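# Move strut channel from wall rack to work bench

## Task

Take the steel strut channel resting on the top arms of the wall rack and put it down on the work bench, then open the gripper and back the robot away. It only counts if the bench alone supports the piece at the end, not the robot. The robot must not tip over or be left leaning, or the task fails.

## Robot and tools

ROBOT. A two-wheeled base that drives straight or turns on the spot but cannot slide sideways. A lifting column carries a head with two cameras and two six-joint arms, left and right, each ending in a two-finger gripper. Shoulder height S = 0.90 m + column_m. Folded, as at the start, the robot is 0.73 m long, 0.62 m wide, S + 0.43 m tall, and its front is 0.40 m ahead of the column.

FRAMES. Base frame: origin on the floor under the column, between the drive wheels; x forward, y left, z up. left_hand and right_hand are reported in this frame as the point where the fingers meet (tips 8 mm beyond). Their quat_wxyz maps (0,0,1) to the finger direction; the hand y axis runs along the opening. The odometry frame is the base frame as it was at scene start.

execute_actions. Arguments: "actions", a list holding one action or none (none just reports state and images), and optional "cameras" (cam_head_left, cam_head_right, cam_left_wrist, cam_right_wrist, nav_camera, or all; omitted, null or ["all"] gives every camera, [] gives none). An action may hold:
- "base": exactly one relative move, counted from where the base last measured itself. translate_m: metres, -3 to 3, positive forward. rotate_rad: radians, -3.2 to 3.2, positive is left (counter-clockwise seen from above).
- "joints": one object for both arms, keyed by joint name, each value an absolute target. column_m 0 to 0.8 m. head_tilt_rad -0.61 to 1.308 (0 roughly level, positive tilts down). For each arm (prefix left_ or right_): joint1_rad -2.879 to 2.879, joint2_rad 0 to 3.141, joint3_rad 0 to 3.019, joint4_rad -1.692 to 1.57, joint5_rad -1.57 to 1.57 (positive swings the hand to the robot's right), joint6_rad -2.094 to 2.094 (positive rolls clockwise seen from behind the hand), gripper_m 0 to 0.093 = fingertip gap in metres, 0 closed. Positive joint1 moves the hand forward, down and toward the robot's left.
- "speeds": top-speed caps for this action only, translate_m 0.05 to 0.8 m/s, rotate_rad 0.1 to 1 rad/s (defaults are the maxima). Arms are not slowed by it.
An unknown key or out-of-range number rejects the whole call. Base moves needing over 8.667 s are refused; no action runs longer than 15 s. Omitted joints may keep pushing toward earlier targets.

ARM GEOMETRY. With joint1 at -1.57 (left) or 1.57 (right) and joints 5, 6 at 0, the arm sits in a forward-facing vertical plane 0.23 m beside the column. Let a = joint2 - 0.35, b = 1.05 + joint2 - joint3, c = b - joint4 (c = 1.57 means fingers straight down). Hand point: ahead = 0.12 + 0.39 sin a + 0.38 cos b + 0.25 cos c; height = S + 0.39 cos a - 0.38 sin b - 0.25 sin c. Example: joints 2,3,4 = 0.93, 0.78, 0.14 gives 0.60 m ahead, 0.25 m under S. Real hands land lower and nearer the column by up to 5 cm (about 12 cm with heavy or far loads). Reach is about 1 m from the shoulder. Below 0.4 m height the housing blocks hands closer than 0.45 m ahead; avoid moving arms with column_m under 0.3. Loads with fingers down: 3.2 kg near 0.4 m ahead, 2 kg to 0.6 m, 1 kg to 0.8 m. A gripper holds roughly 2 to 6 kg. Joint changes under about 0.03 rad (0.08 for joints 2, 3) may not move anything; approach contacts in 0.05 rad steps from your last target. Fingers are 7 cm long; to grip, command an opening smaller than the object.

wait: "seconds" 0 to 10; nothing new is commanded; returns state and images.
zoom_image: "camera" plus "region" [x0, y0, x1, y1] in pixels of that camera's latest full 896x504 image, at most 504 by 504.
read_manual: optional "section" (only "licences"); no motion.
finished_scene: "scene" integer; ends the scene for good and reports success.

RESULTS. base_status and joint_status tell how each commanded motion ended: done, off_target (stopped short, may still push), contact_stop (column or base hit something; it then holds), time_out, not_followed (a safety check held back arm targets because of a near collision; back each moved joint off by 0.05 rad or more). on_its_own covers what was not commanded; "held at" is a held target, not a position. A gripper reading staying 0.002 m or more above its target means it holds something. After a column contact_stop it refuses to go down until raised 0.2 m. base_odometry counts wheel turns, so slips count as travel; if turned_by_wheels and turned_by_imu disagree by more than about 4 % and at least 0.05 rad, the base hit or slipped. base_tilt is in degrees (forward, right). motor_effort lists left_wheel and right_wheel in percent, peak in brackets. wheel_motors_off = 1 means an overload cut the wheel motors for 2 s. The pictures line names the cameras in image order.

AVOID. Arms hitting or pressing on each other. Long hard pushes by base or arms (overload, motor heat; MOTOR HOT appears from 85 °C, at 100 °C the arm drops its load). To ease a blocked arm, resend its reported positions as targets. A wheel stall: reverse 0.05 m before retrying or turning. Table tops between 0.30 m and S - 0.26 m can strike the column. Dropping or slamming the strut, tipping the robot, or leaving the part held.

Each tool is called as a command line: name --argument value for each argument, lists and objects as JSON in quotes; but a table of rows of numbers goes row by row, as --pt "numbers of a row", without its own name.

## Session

execute_actions --actions '[]'

Scene clock: 0.00 s.
Joint torques (N m, as the arm reports them, + toward a larger angle): no reading
base_odometry: x=+0.000 y=+0.000 heading=+0.000 (m, m, rad; odometry frame)
turned_by_wheels: +0.000 (rad since the last result)
turned_by_imu: +0.000 (rad since the last result)
base_tilt: forward=+0.4 right=-0.2 (deg)
base_status: not commanded
joint_positions: column_m=+0.556 head_tilt_rad=+0.894 left_joint1_rad=-1.579 left_joint2_rad=+0.889 left_joint3_rad=+0.421 left_joint4_rad=-0.987 left_joint5_rad=-0.036 left_joint6_rad=-0.015 left_gripper_m=+0.095 right_joint1_rad=+1.560 right_joint2_rad=+0.913 right_joint3_rad=+0.393 right_joint4_rad=-0.941 right_joint5_rad=-0.029 right_joint6_rad=-0.086 right_gripper_m=+0.095
joint_status: not commanded
wheel_motors_off: 0
motor_effort: left_wheel=+1 right_wheel=+3 (%)
left_hand: x=+0.1468 y=+0.2291 z=+1.2601 quat_wxyz=(+0.449, -0.005, -0.893, -0.017) (m; base frame)
right_hand: x=+0.1337 y=-0.2225 z=+1.2559 quat_wxyz=(+0.451, +0.028, -0.892, -0.030) (m; base frame)
pictures: cam_head_left, cam_head_right, cam_left_wrist, cam_right_wrist, nav_camera
camera_calibration (this result's frames):
cam_head_left: T_world_to_cam=[[0.00655208, -0.998899, -0.0464517, 0.107434], [-0.795515, 0.0229395, -0.6055, 0.969663], [0.605899, 0.0409203, -0.794489, 1.12249], [0, 0, 0, 1]] pos_world=[0.0905617, 0.0391393, 1.48393]
cam_head_right: T_world_to_cam=[[0.000851779, -0.998738, -0.0502111, 0.0380376], [-0.793325, 0.0298936, -0.608064, 0.974124], [0.608798, 0.0403517, -0.792298, 1.11972], [0, 0, 0, 1]] pos_world=[0.0910808, -0.036313, 1.48139]
cam_left_wrist: T_world_to_cam=[[-0.0423312, -0.9978, -0.0510195, 0.3011], [-0.0107579, -0.0506071, 0.998661, -1.24184], [-0.999046, 0.0428234, -0.008592, 0.27404], [0, 0, 0, 1]] pos_world=[0.273164, 0.225856, 1.2579]
cam_right_wrist: T_world_to_cam=[[0.016843, -0.997009, -0.0754239, -0.125875], [-0.0187458, -0.0757363, 0.996952, -1.26136], [-0.999682, -0.0153778, -0.0199654, 0.275241], [0, 0, 0, 1]] pos_world=[0.253629, -0.216797, 1.25351]
Images, in order (width x height): cam_head_left 896x504, cam_head_right 896x504, cam_left_wrist 896x504, cam_right_wrist 896x504, nav_camera 896x504.

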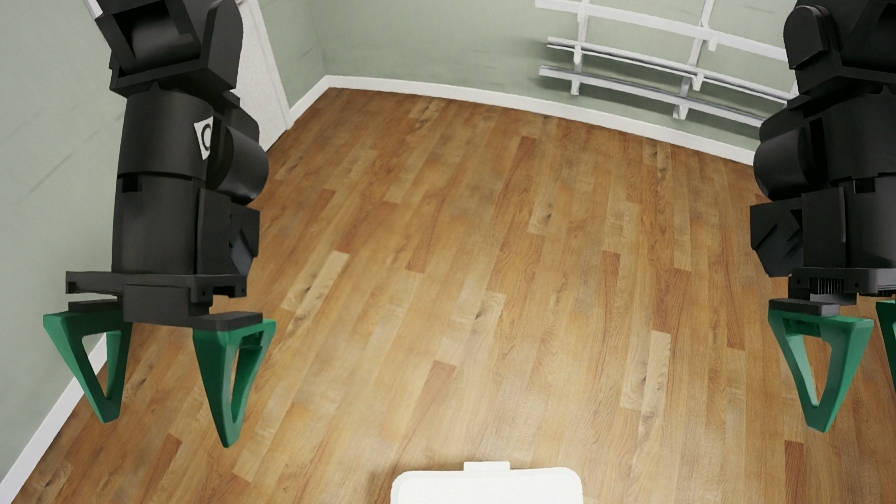

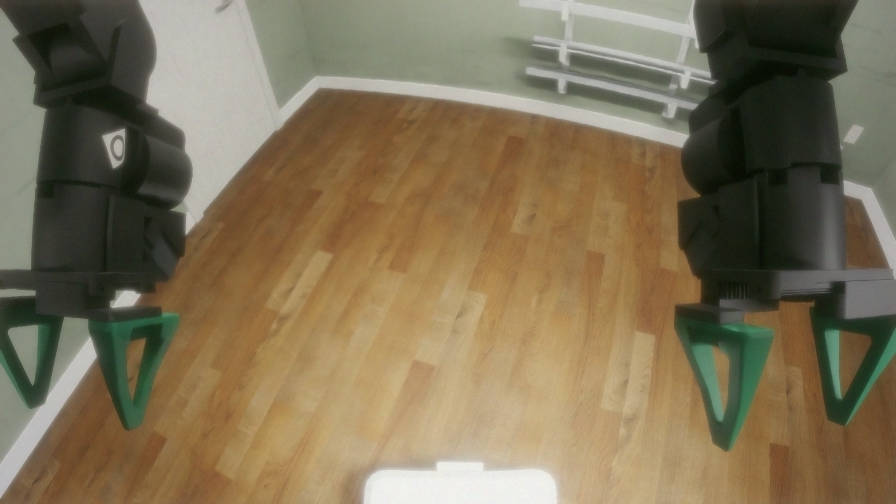

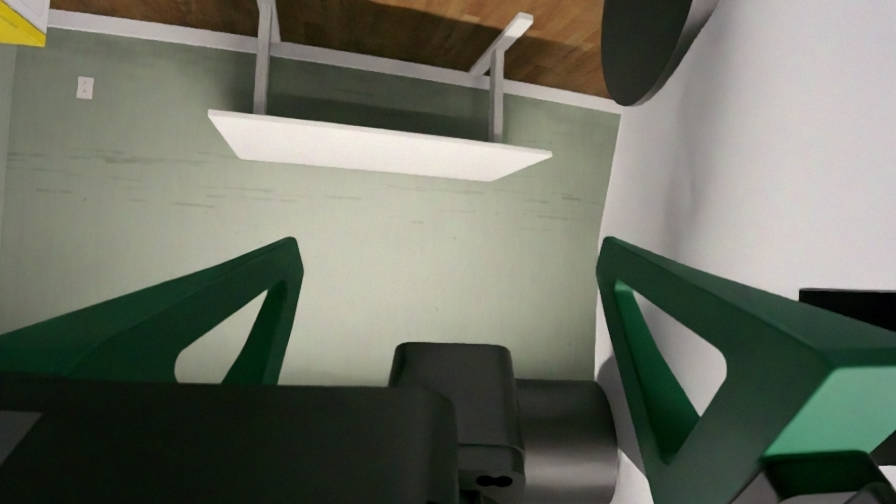

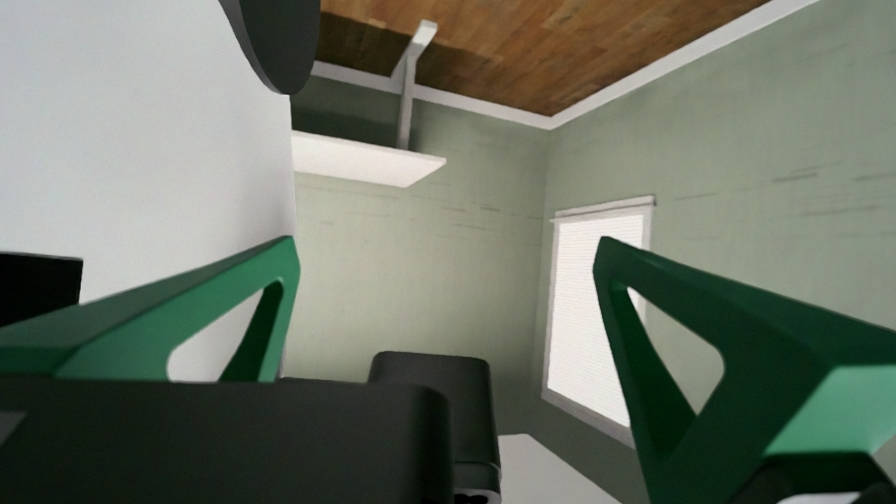

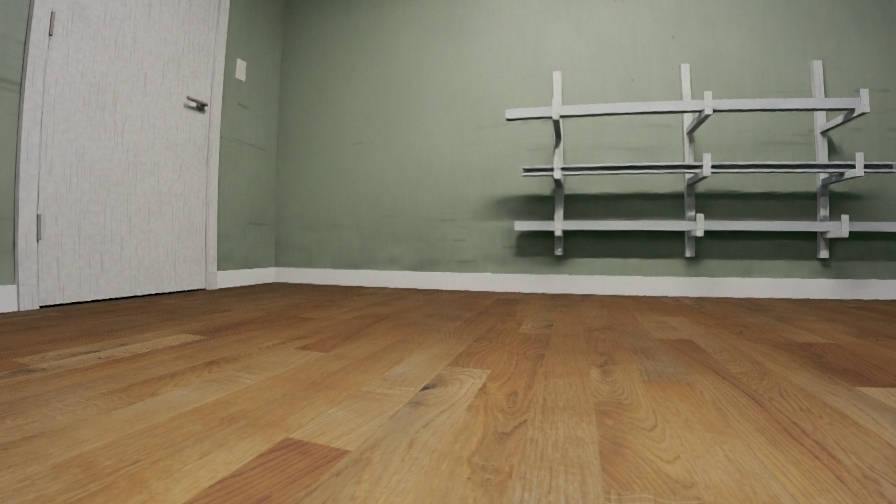

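execute_actions --actions '[{"base": {"rotate_rad": -0.62}, "joints": {"column_m": 0.6, "head_tilt_rad": 0.45, "left_joint1_rad": -1.57, "left_joint2_rad": 1.72, "left_joint3_rad": 1.065, "left_joint4_rad": 0.138, "left_joint5_rad": 0, "left_joint6_rad": -1.6, "right_joint1_rad": 1.57, "right_joint2_rad": 1.72, "right_joint3_rad": 1.065, "right_joint4_rad": 0.138, "right_joint5_rad": 0, "right_joint6_rad": 1.57}}]' --cameras '["cam_head_left", "cam_head_right", "nav_camera"]'

Scene clock: 2.73 s.
Joint torques (N m, as the arm reports them, + toward a larger angle): left_arm=[  0.39 -15.65  -0.79   0.7   -0.05  -0.22] | right_arm=[ -0.35 -18.65  -0.96   0.6    0.23   0.15]
base_odometry: x=+0.000 y=+0.000 heading=-0.620 (m, m, rad; odometry frame)
turned_by_wheels: -0.620 (rad since the last result)
turned_by_imu: -0.606 (rad since the last result)
base_tilt: forward=+0.4 right=-0.2 (deg)
base_status: done
joint_positions: column_m=+0.600 head_tilt_rad=+0.468 left_joint1_rad=-1.571 left_joint2_rad=+1.726 left_joint3_rad=+1.064 left_joint4_rad=+0.133 left_joint5_rad=-0.002 left_joint6_rad=-1.586 left_gripper_m=+0.095 right_joint1_rad=+1.568 right_joint2_rad=+1.724 right_joint3_rad=+1.063 right_joint4_rad=+0.130 right_joint5_rad=-0.002 right_joint6_rad=+1.556 right_gripper_m=+0.095
joint_status: all done
wheel_motors_off: 0
motor_effort: left_wheel=+1(45) right_wheel=+0(41) (%)
left_hand: x=+0.4482 y=+0.2248 z=+0.9510 quat_wxyz=(+0.001, +0.712, -0.702, -0.002) (m; base frame)
right_hand: x=+0.4473 y=-0.2271 z=+0.9515 quat_wxyz=(+0.003, -0.703, -0.712, +0.003) (m; base frame)
pictures: cam_head_left, cam_head_right, nav_camera
camera_calibration (this result's frames):
cam_head_left: T_world_to_cam=[[0.0251588, -0.998899, -0.0395945, 0.0976535], [-0.474272, 0.0229395, -0.88008, 1.41544], [0.880019, 0.0409203, -0.473173, 0.633851], [0, 0, 0, 1]] pos_world=[0.111046, 0.0391393, 1.54949]
cam_head_right: T_world_to_cam=[[0.021521, -0.998738, -0.0453732, 0.0315205], [-0.471218, 0.0298936, -0.88151, 1.41817], [0.881754, 0.0403517, -0.46998, 0.629454], [0, 0, 0, 1]] pos_world=[0.112566, -0.036313, 1.54739]
Images, in order (width x height): cam_head_left 896x504, cam_head_right 896x504, nav_camera 896x504.

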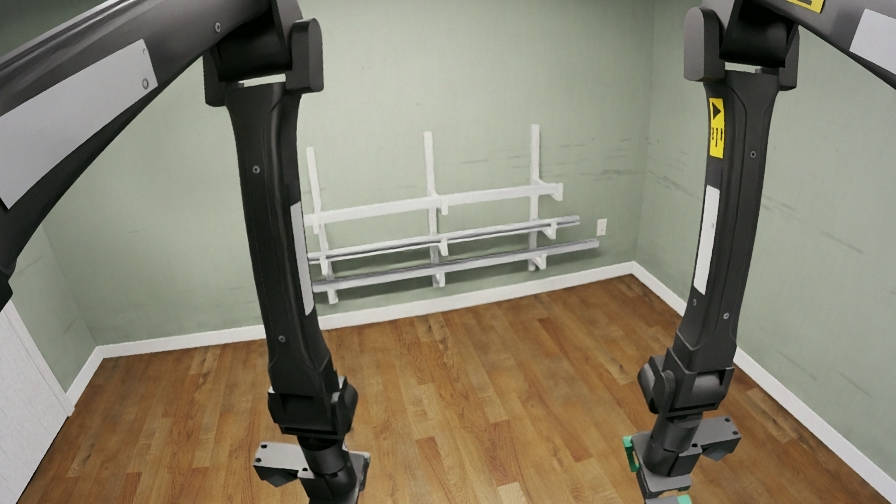

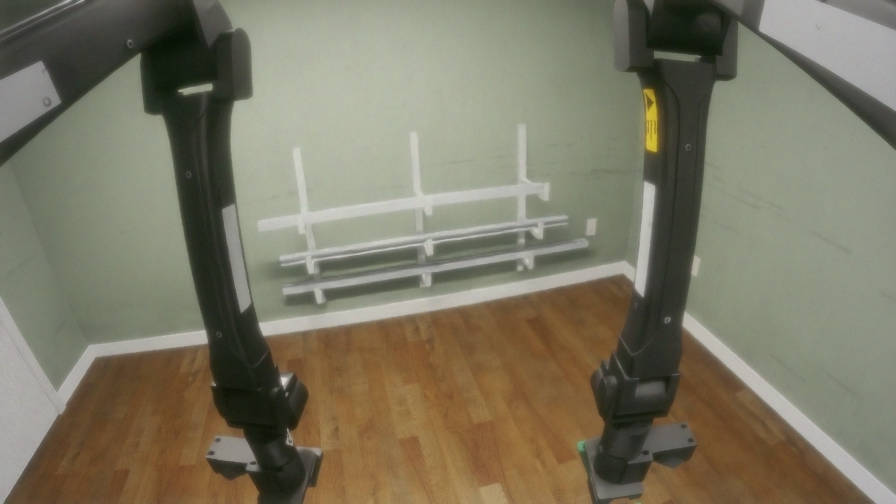

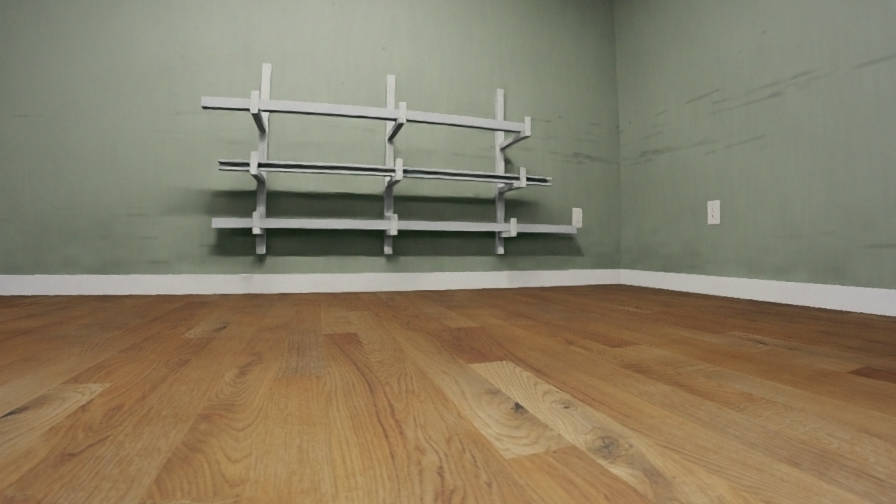

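zoom_image --camera "nav_camera" --region '[190, 50, 610, 300]'

zoom_image --camera "cam_head_right" --region '[250, 110, 630, 340]'

Region (190, 50, 610, 300) of nav_camera's 896x504 image, scaled by 1.200, with more detail than that image has; it fills the top 300 rows of this view, and the rest is white.

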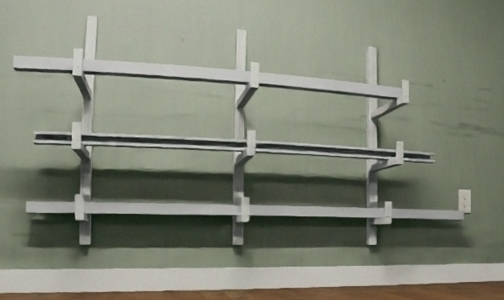

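Region (250, 110, 630, 340) of cam_head_right's 896x504 image, scaled by 1.326, with more detail than that image has; it fills the top 305 rows of this view, and the rest is white.

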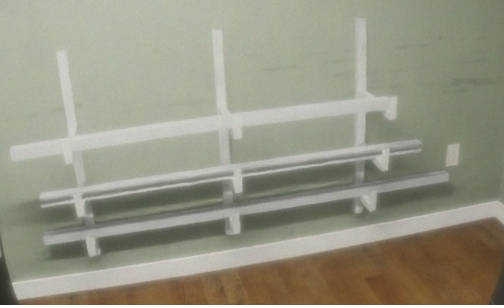

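execute_actions --actions '[{"base": {"translate_m": 1.113}, "joints": {"head_tilt_rad": 0.65}}]' --cameras '[]'

execute_actions --actions '[{"base": {"rotate_rad": 0.256}}]'

Scene clock: 6.80 s.
Joint torques (N m, as the arm reports them, + toward a larger angle): left_arm=[ -0.46 -15.26  -0.91   0.7   -0.05  -0.22] | right_arm=[  0.06 -18.69  -1.55   0.47   0.2    0.09]
base_odometry: x=+0.906 y=-0.647 heading=-0.620 (m, m, rad; odometry frame)
turned_by_wheels: +0.000 (rad since the last result)
turned_by_imu: +0.001 (rad since the last result)
base_tilt: forward=+0.4 right=-0.1 (deg)
base_status: done
joint_positions: column_m=+0.600 head_tilt_rad=+0.654 left_joint1_rad=-1.571 left_joint2_rad=+1.724 left_joint3_rad=+1.066 left_joint4_rad=+0.134 left_joint5_rad=-0.002 left_joint6_rad=-1.586 left_gripper_m=+0.095 right_joint1_rad=+1.568 right_joint2_rad=+1.724 right_joint3_rad=+1.067 right_joint4_rad=+0.131 right_joint5_rad=-0.002 right_joint6_rad=+1.556 right_gripper_m=+0.095
joint_status: all done
wheel_motors_off: 0
motor_effort: left_wheel=-1(47) right_wheel=-1(51) (%)
left_hand: x=+0.4505 y=+0.2248 z=+0.9515 quat_wxyz=(-0.001, +0.713, -0.702, -0.001) (m; base frame)
right_hand: x=+0.4505 y=-0.2271 z=+0.9514 quat_wxyz=(+0.000, -0.703, -0.712, +0.001) (m; base frame)
pictures: none
No camera images: the call's "cameras" was empty. Leave "cameras" out to get every camera's image.

Scene clock: 8.20 s.
Joint torques (N m, as the arm reports them, + toward a larger angle): left_arm=[ -0.33 -14.8   -0.89   0.69  -0.05  -0.22] | right_arm=[ -0.77 -19.3   -1.45   0.55   0.2    0.13]
base_odometry: x=+0.906 y=-0.647 heading=-0.365 (m, m, rad; odometry frame)
turned_by_wheels: +0.255 (rad since the last result)
turned_by_imu: +0.247 (rad since the last result)
base_tilt: forward=+0.4 right=-0.2 (deg)
base_status: done
joint_positions: column_m=+0.600 head_tilt_rad=+0.654 left_joint1_rad=-1.568 left_joint2_rad=+1.724 left_joint3_rad=+1.066 left_joint4_rad=+0.134 left_joint5_rad=-0.002 left_joint6_rad=-1.586 left_gripper_m=+0.095 right_joint1_rad=+1.569 right_joint2_rad=+1.724 right_joint3_rad=+1.067 right_joint4_rad=+0.131 right_joint5_rad=-0.002 right_joint6_rad=+1.556 right_gripper_m=+0.095
joint_status: not commanded
wheel_motors_off: 0
motor_effort: left_wheel=-2(45) right_wheel=-1(40) (%)
left_hand: x=+0.4505 y=+0.2268 z=+0.9515 quat_wxyz=(-0.002, +0.713, -0.701, -0.002) (m; base frame)
right_hand: x=+0.4503 y=-0.2264 z=+0.9514 quat_wxyz=(+0.001, -0.702, -0.712, +0.000) (m; base frame)
pictures: cam_head_left, cam_head_right, cam_left_wrist, cam_right_wrist, nav_camera
camera_calibration (this result's frames):
cam_head_left: T_world_to_cam=[[0.0174285, -0.998899, -0.0435538, 0.104319], [-0.628382, 0.0229395, -0.777566, 1.26057], [0.777709, 0.0409203, -0.627291, 0.883376], [0, 0, 0, 1]] pos_world=[0.103293, 0.0391393, 1.53886]
cam_head_right: T_world_to_cam=[[0.0127878, -0.998738, -0.0485629, 0.0370155], [-0.625644, 0.0298936, -0.779535, 1.26417], [0.780004, 0.0403517, -0.624473, 0.879546], [0, 0, 0, 1]] pos_world=[0.104401, -0.036313, 1.53652]
cam_left_wrist: T_world_to_cam=[[0.999254, 0.0254784, -0.0290181, -0.426337], [0.0376458, -0.81012, 0.585054, -0.386512], [-0.0086019, -0.58571, -0.810475, 1.03424], [0, 0, 0, 1]] pos_world=[0.449466, 0.303506, 1.05199]
cam_right_wrist: T_world_to_cam=[[-0.999965, -0.00830192, -0.0011336, 0.452952], [-0.00743458, 0.816705, 0.577008, -0.355747], [-0.00386445, 0.576996, -0.816738, 1.02935], [0, 0, 0, 1]] pos_world=[0.454269, -0.299629, 1.04649]
Images, in order (width x height): cam_head_left 896x504, cam_head_right 896x504, cam_left_wrist 896x504, cam_right_wrist 896x504, nav_camera 896x504.

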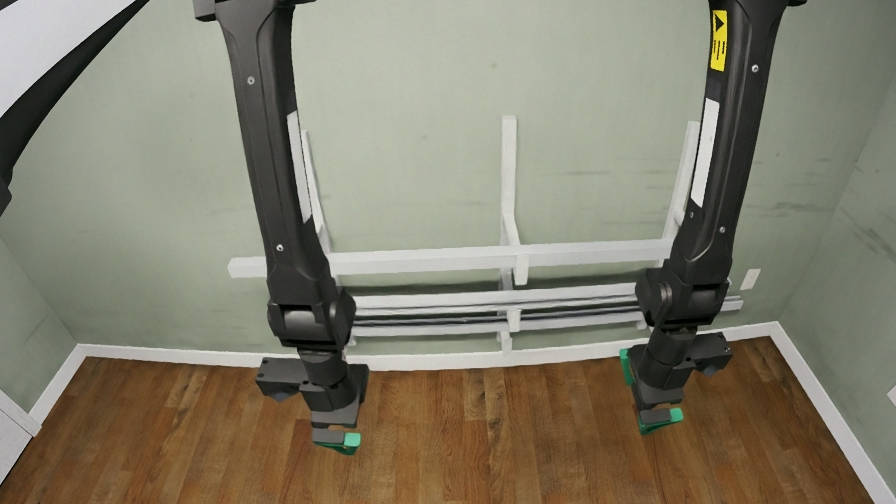

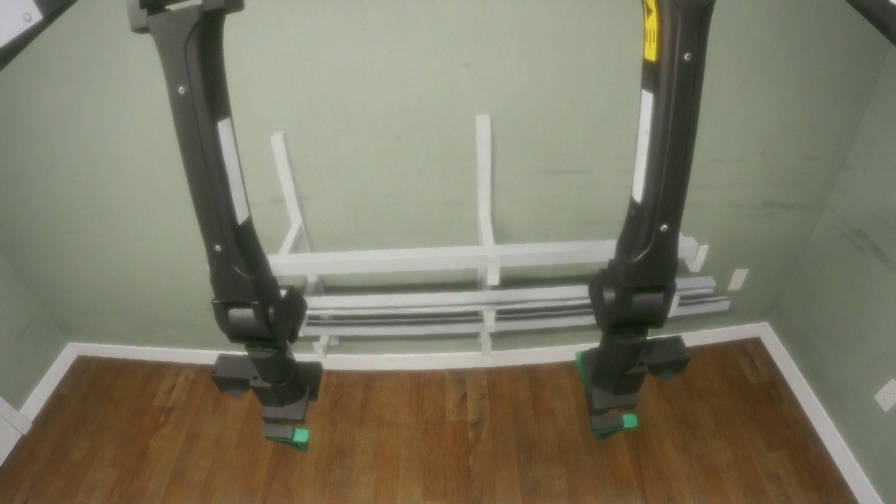

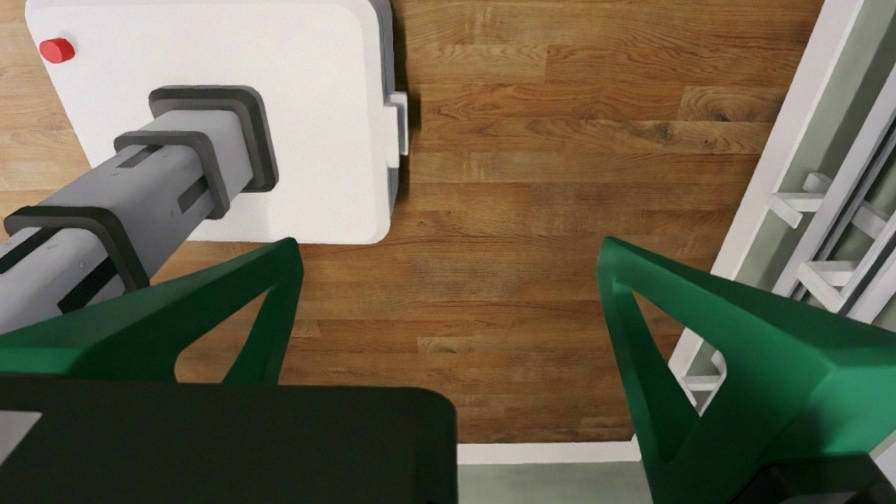

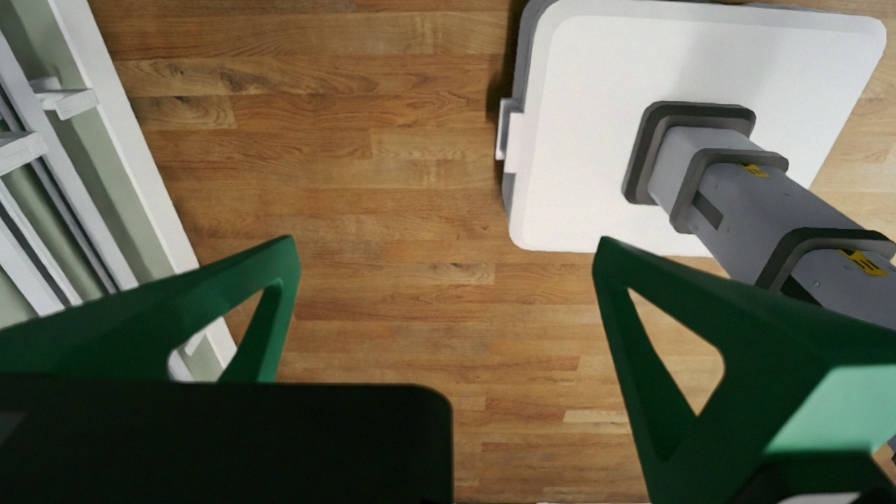

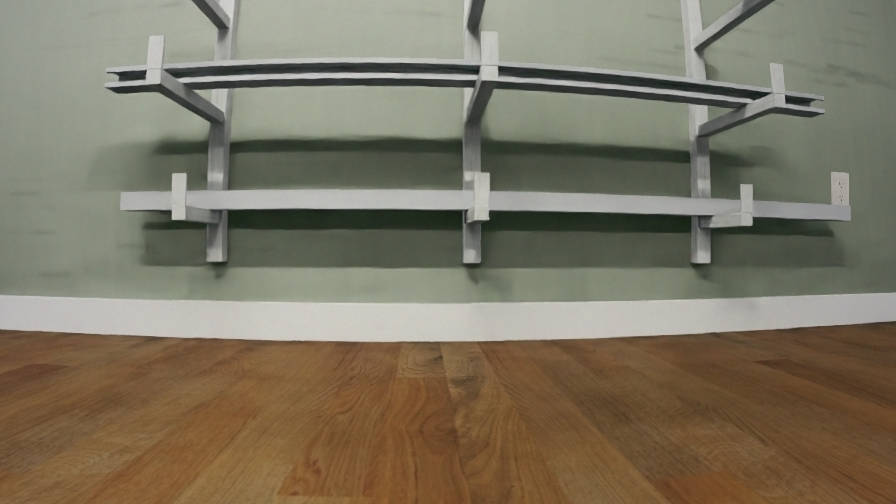

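zoom_image --camera "cam_head_right" --region '[600, 200, 780, 320]'

zoom_image --camera "cam_head_left" --region '[200, 200, 380, 320]'

zoom_image --camera "cam_head_left" --region '[420, 190, 600, 380]'

Region (600, 200, 780, 320) of cam_head_right's 896x504 image, scaled by 2.800, with more detail than that image has.

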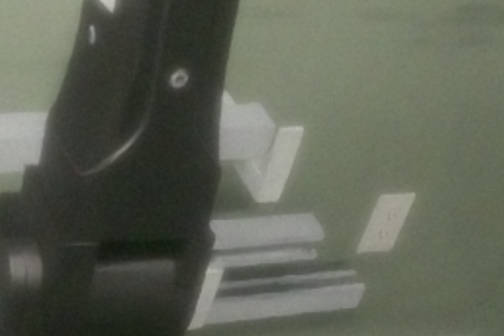

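Region (200, 200, 380, 320) of cam_head_left's 896x504 image, scaled by 2.800, with more detail than that image has.

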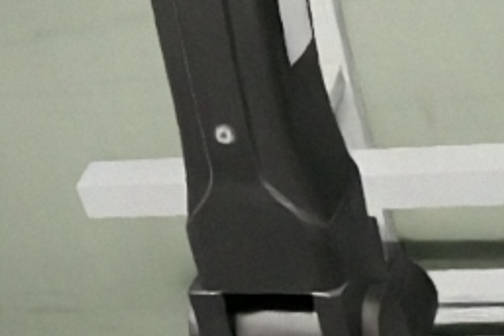

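Region (420, 190, 600, 380) of cam_head_left's 896x504 image, scaled by 2.653, with more detail than that image has; it fills the left 477 columns of this view, and the rest is white.

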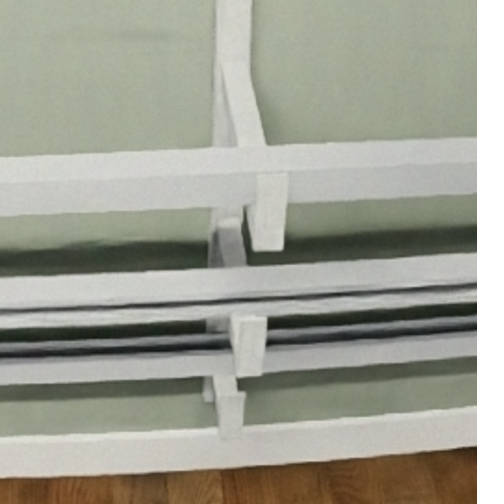

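execute_actions --actions '[{"base": {"translate_m": 0.59}, "joints": {"column_m": 0.55, "head_tilt_rad": 0.95}}]' --cameras '["cam_head_left", "cam_left_wrist", "cam_right_wrist", "nav_camera"]'

Scene clock: 11.63 s.
Joint torques (N m, as the arm reports them, + toward a larger angle): left_arm=[ -0.22 -15.14  -1.05   0.61  -0.05  -0.22] | right_arm=[ -0.24 -18.91  -1.43   0.49   0.22   0.14]
base_odometry: x=+1.458 y=-0.857 heading=-0.364 (m, m, rad; odometry frame)
turned_by_wheels: +0.001 (rad since the last result)
turned_by_imu: +0.001 (rad since the last result)
base_tilt: forward=+0.4 right=-0.2 (deg)
base_status: done
joint_positions: column_m=+0.550 head_tilt_rad=+0.951 left_joint1_rad=-1.568 left_joint2_rad=+1.723 left_joint3_rad=+1.066 left_joint4_rad=+0.134 left_joint5_rad=-0.002 left_joint6_rad=-1.586 left_gripper_m=+0.095 right_joint1_rad=+1.569 right_joint2_rad=+1.724 right_joint3_rad=+1.068 right_joint4_rad=+0.131 right_joint5_rad=-0.002 right_joint6_rad=+1.556 right_gripper_m=+0.095
joint_status: all done
wheel_motors_off: 0
motor_effort: left_wheel=+2(50) right_wheel=+0(36) (%)
left_hand: x=+0.4511 y=+0.2268 z=+0.9021 quat_wxyz=(-0.002, +0.713, -0.701, -0.001) (m; base frame)
right_hand: x=+0.4507 y=-0.2264 z=+0.9016 quat_wxyz=(+0.001, -0.702, -0.712, +0.000) (m; base frame)
pictures: cam_head_left, cam_left_wrist, cam_right_wrist, nav_camera
camera_calibration (this result's frames):
cam_head_left: T_world_to_cam=[[0.00389176, -0.998899, -0.0467498, 0.107736], [-0.828758, 0.0229395, -0.559137, 0.896349], [0.559594, 0.0409203, -0.827756, 1.17097], [0, 0, 0, 1]] pos_world=[0.0871673, 0.0391393, 1.4755]
cam_left_wrist: T_world_to_cam=[[0.999287, 0.0254756, -0.0278744, -0.429447], [0.0369739, -0.810122, 0.585095, -0.357355], [-0.00767606, -0.585708, -0.810486, 0.993782], [0, 0, 0, 1]] pos_world=[0.449981, 0.303506, 1.00256]
cam_right_wrist: T_world_to_cam=[[-0.999964, -0.00830321, -0.00189652, 0.454059], [-0.00787586, 0.816705, 0.577001, -0.326782], [-0.00324206, 0.576995, -0.816741, 0.988369], [0, 0, 0, 1]] pos_world=[0.454673, -0.29963, 0.996657]
Images, in order (width x height): cam_head_left 896x504, cam_left_wrist 896x504, cam_right_wrist 896x504, nav_camera 896x504.

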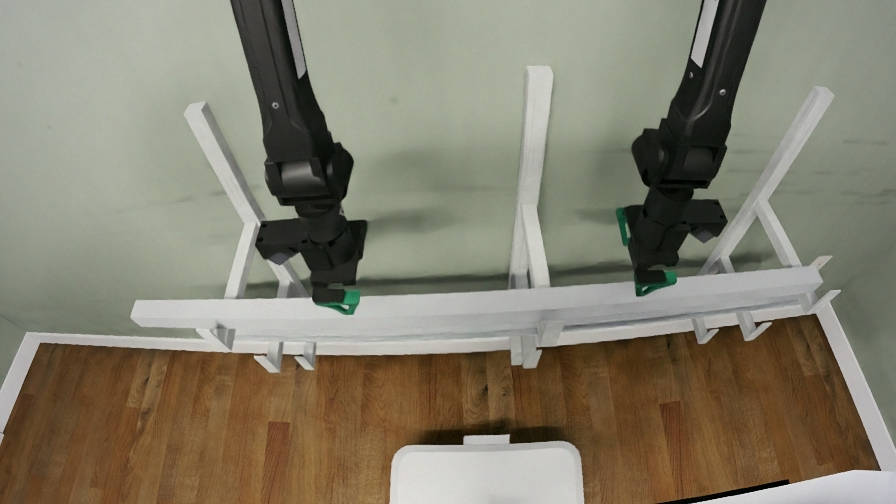

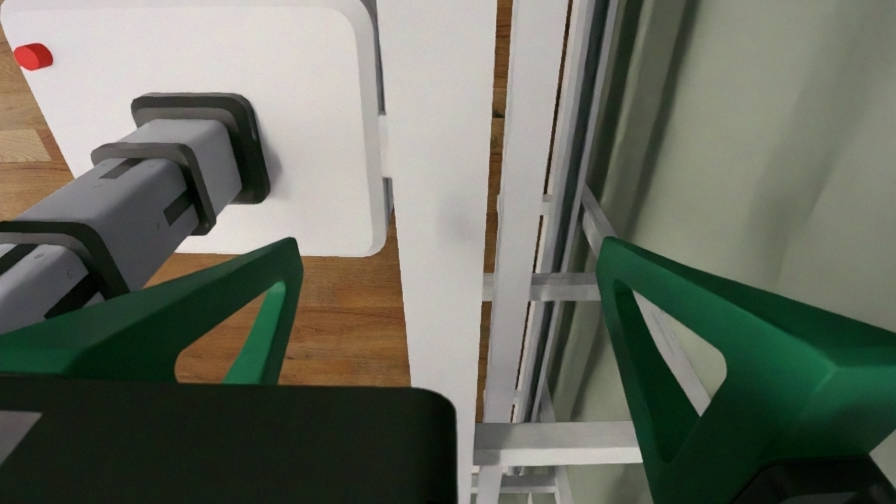

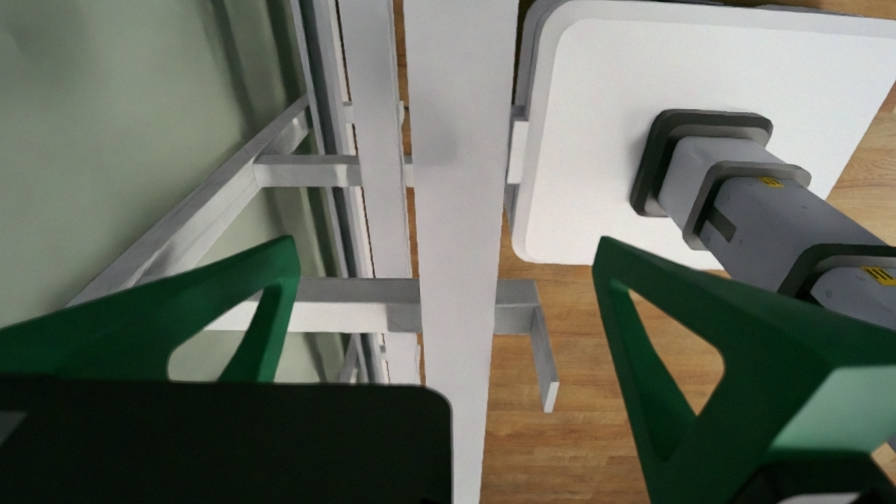

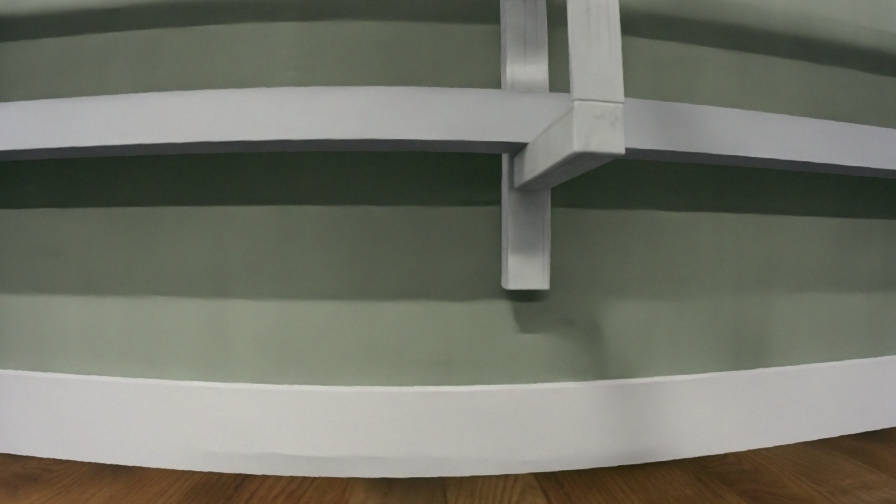

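execute_actions --actions '[{"base": {"translate_m": -0.005}, "joints": {"column_m": 0.46, "right_joint2_rad": 1.752, "right_joint3_rad": 1.093, "right_joint4_rad": 0.142}}]' --cameras '["cam_head_left", "cam_left_wrist", "cam_right_wrist"]'

Scene clock: 14.17 s.
Joint torques (N m, as the arm reports them, + toward a larger angle): left_arm=[ -0.34 -15.57  -0.55   0.67  -0.05  -0.22] | right_arm=[ -0.27 -16.55  -0.7    0.51   0.19   0.15]
base_odometry: x=+1.453 y=-0.855 heading=-0.364 (m, m, rad; odometry frame)
turned_by_wheels: +0.000 (rad since the last result)
turned_by_imu: +0.000 (rad since the last result)
base_tilt: forward=+0.4 right=-0.2 (deg)
base_status: done
joint_positions: column_m=+0.460 head_tilt_rad=+0.952 left_joint1_rad=-1.568 left_joint2_rad=+1.720 left_joint3_rad=+1.063 left_joint4_rad=+0.134 left_joint5_rad=-0.002 left_joint6_rad=-1.586 left_gripper_m=+0.095 right_joint1_rad=+1.569 right_joint2_rad=+1.736 right_joint3_rad=+1.092 right_joint4_rad=+0.133 right_joint5_rad=-0.002 right_joint6_rad=+1.556 right_gripper_m=+0.095
joint_status: all done
wheel_motors_off: 0
motor_effort: left_wheel=+0(27) right_wheel=+0(29) (%)
left_hand: x=+0.4504 y=+0.2268 z=+0.8130 quat_wxyz=(-0.002, +0.713, -0.701, -0.001) (m; base frame)
right_hand: x=+0.4597 y=-0.2264 z=+0.8066 quat_wxyz=(-0.004, -0.702, -0.712, -0.005) (m; base frame)
pictures: cam_head_left, cam_left_wrist, cam_right_wrist
camera_calibration (this result's frames):
cam_head_left: T_world_to_cam=[[0.00386222, -0.998899, -0.0467522, 0.103534], [-0.829111, 0.0229395, -0.558613, 0.845285], [0.55907, 0.0409203, -0.82811, 1.09701], [0, 0, 0, 1]] pos_world=[0.087129, 0.0391393, 1.38547]
cam_left_wrist: T_world_to_cam=[[0.999265, 0.0254775, -0.0286369, -0.430509], [0.0374218, -0.810121, 0.585067, -0.305388], [-0.00829329, -0.585709, -0.810479, 0.921849], [0, 0, 0, 1]] pos_world=[0.449266, 0.303502, 0.913483]
cam_right_wrist: T_world_to_cam=[[-0.999837, -0.00832722, -0.0160098, 0.47414], [-0.0160383, 0.816713, 0.576821, -0.267959], [0.0082721, 0.576984, -0.816714, 0.905466], [0, 0, 0, 1]] pos_world=[0.462275, -0.299645, 0.901662]
Images, in order (width x height): cam_head_left 896x504, cam_left_wrist 896x504, cam_right_wrist 896x504.

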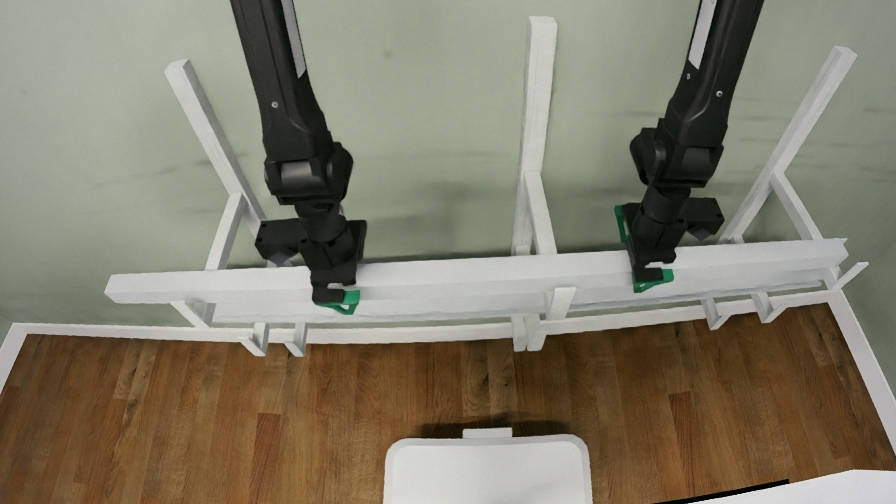

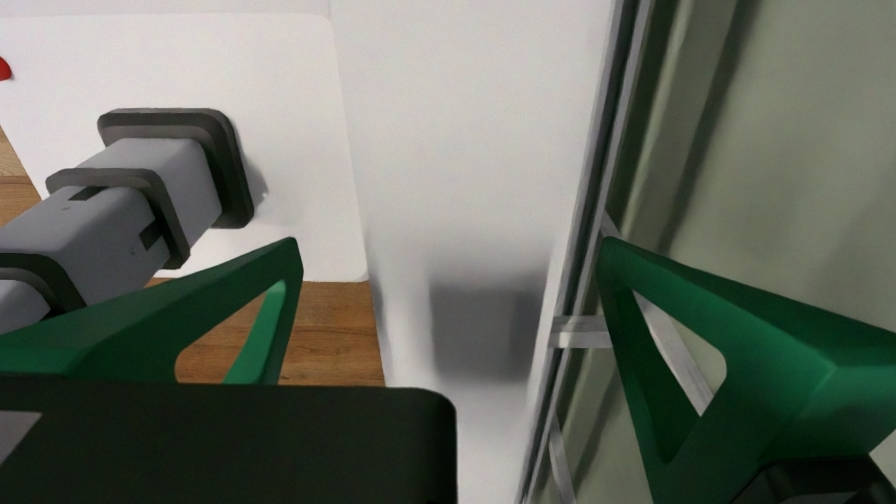

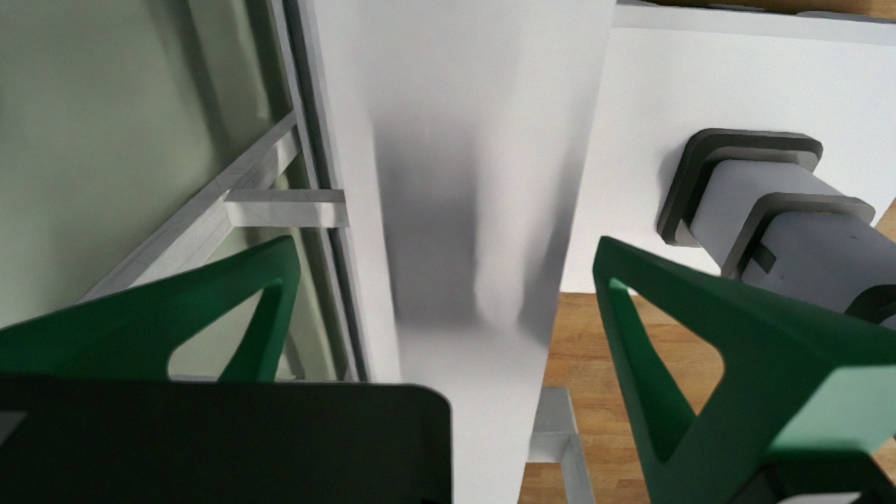

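execute_actions --actions '[]'

Scene clock: 14.40 s.
Joint torques (N m, as the arm reports them, + toward a larger angle): left_arm=[ -0.29 -14.54  -0.62   0.68  -0.05  -0.22] | right_arm=[ -0.3  -17.61  -1.02   0.58   0.23   0.14]
base_odometry: x=+1.453 y=-0.855 heading=-0.364 (m, m, rad; odometry frame)
turned_by_wheels: +0.000 (rad since the last result)
turned_by_imu: +0.000 (rad since the last result)
base_tilt: forward=+0.4 right=-0.1 (deg)
base_status: done
joint_positions: column_m=+0.460 head_tilt_rad=+0.952 left_joint1_rad=-1.568 left_joint2_rad=+1.720 left_joint3_rad=+1.063 left_joint4_rad=+0.134 left_joint5_rad=-0.002 left_joint6_rad=-1.586 left_gripper_m=+0.095 right_joint1_rad=+1.569 right_joint2_rad=+1.736 right_joint3_rad=+1.092 right_joint4_rad=+0.133 right_joint5_rad=-0.002 right_joint6_rad=+1.556 right_gripper_m=+0.095
joint_status: all done
wheel_motors_off: 0
motor_effort: left_wheel=-1(27) right_wheel=+0(29) (%)
left_hand: x=+0.4504 y=+0.2268 z=+0.8130 quat_wxyz=(-0.002, +0.713, -0.701, -0.001) (m; base frame)
right_hand: x=+0.4597 y=-0.2264 z=+0.8066 quat_wxyz=(-0.004, -0.702, -0.712, -0.005) (m; base frame)
pictures: cam_head_left, cam_head_right, cam_left_wrist, cam_right_wrist, nav_camera
camera_calibration (this result's frames):
cam_head_left: T_world_to_cam=[[0.00386221, -0.998899, -0.0467522, 0.103534], [-0.829111, 0.0229395, -0.558613, 0.845285], [0.55907, 0.0409203, -0.82811, 1.09701], [0, 0, 0, 1]] pos_world=[0.087129, 0.0391393, 1.38547]
cam_head_right: T_world_to_cam=[[-0.00204541, -0.998738, -0.0501767, 0.0333018], [-0.827073, 0.0298936, -0.5613, 0.849684], [0.562091, 0.0403517, -0.82609, 1.09469], [0, 0, 0, 1]] pos_world=[0.0875012, -0.036313, 1.38291]
cam_left_wrist: T_world_to_cam=[[0.999265, 0.0254775, -0.0286369, -0.430509], [0.0374218, -0.810121, 0.585067, -0.305388], [-0.00829329, -0.585709, -0.810479, 0.921849], [0, 0, 0, 1]] pos_world=[0.449266, 0.303502, 0.913483]
cam_right_wrist: T_world_to_cam=[[-0.999837, -0.00832722, -0.0160098, 0.47414], [-0.0160383, 0.816713, 0.576821, -0.267959], [0.0082721, 0.576984, -0.816714, 0.905466], [0, 0, 0, 1]] pos_world=[0.462275, -0.299645, 0.901662]
Images, in order (width x height): cam_head_left 896x504, cam_head_right 896x504, cam_left_wrist 896x504, cam_right_wrist 896x504, nav_camera 896x504.

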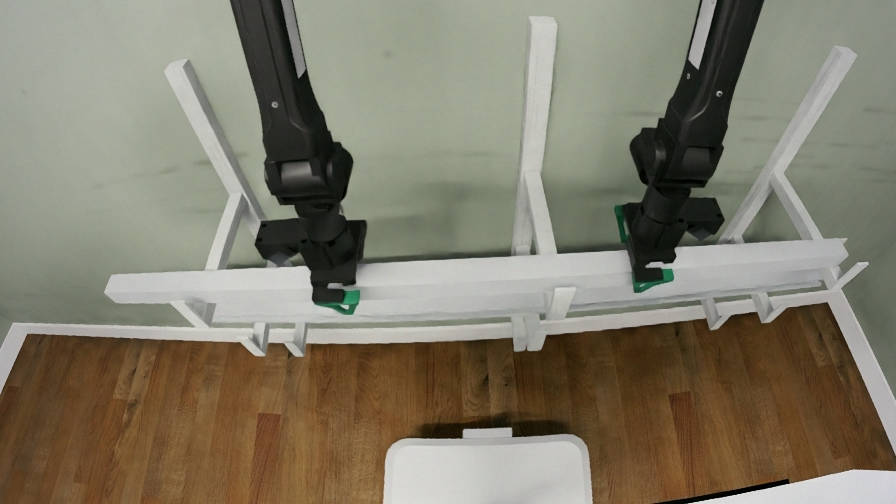

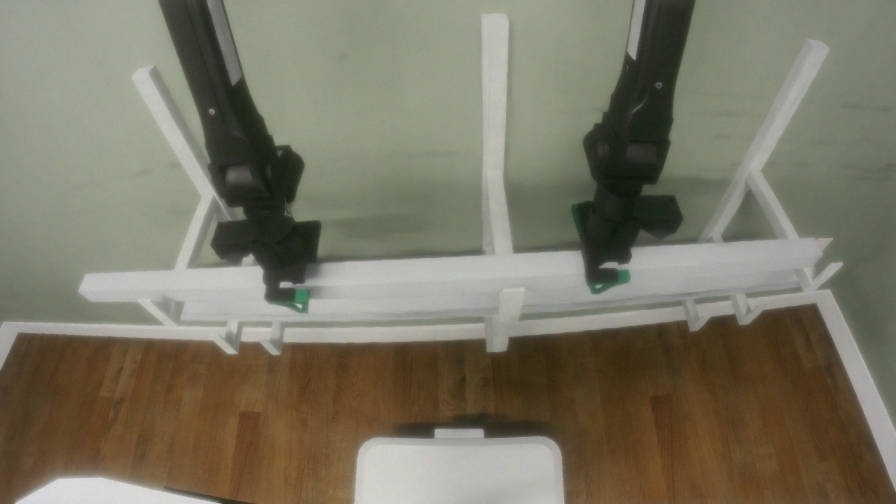

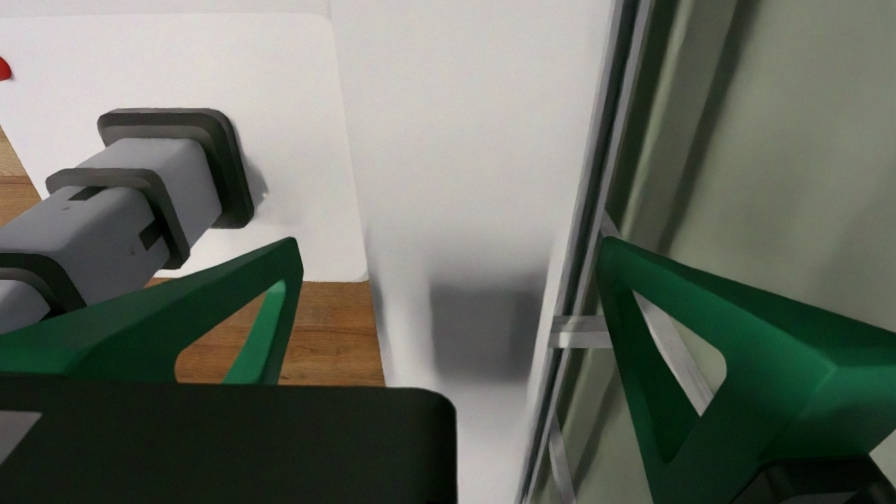

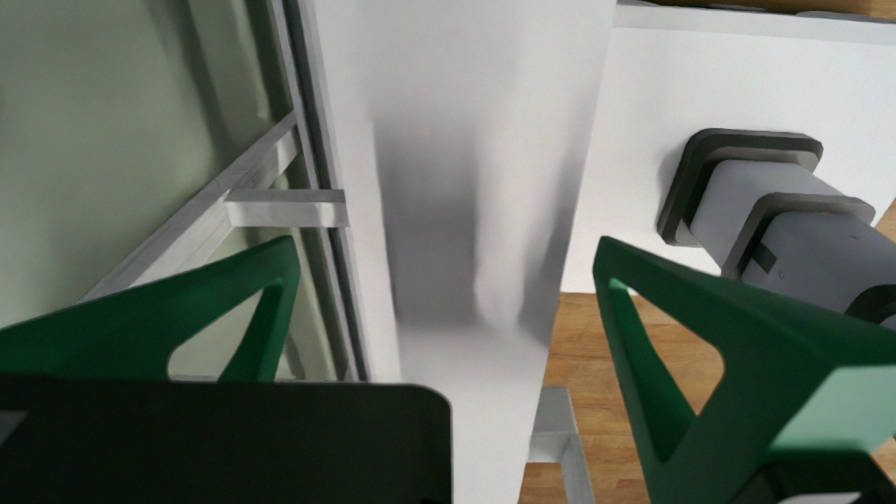

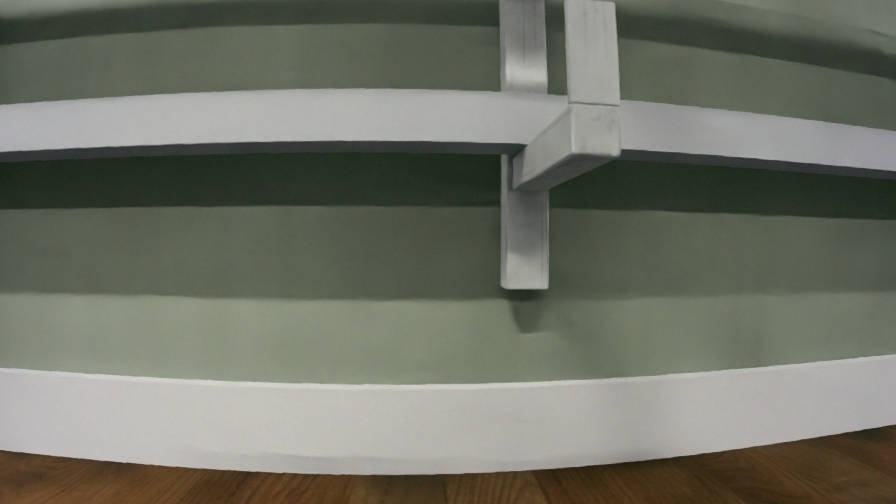

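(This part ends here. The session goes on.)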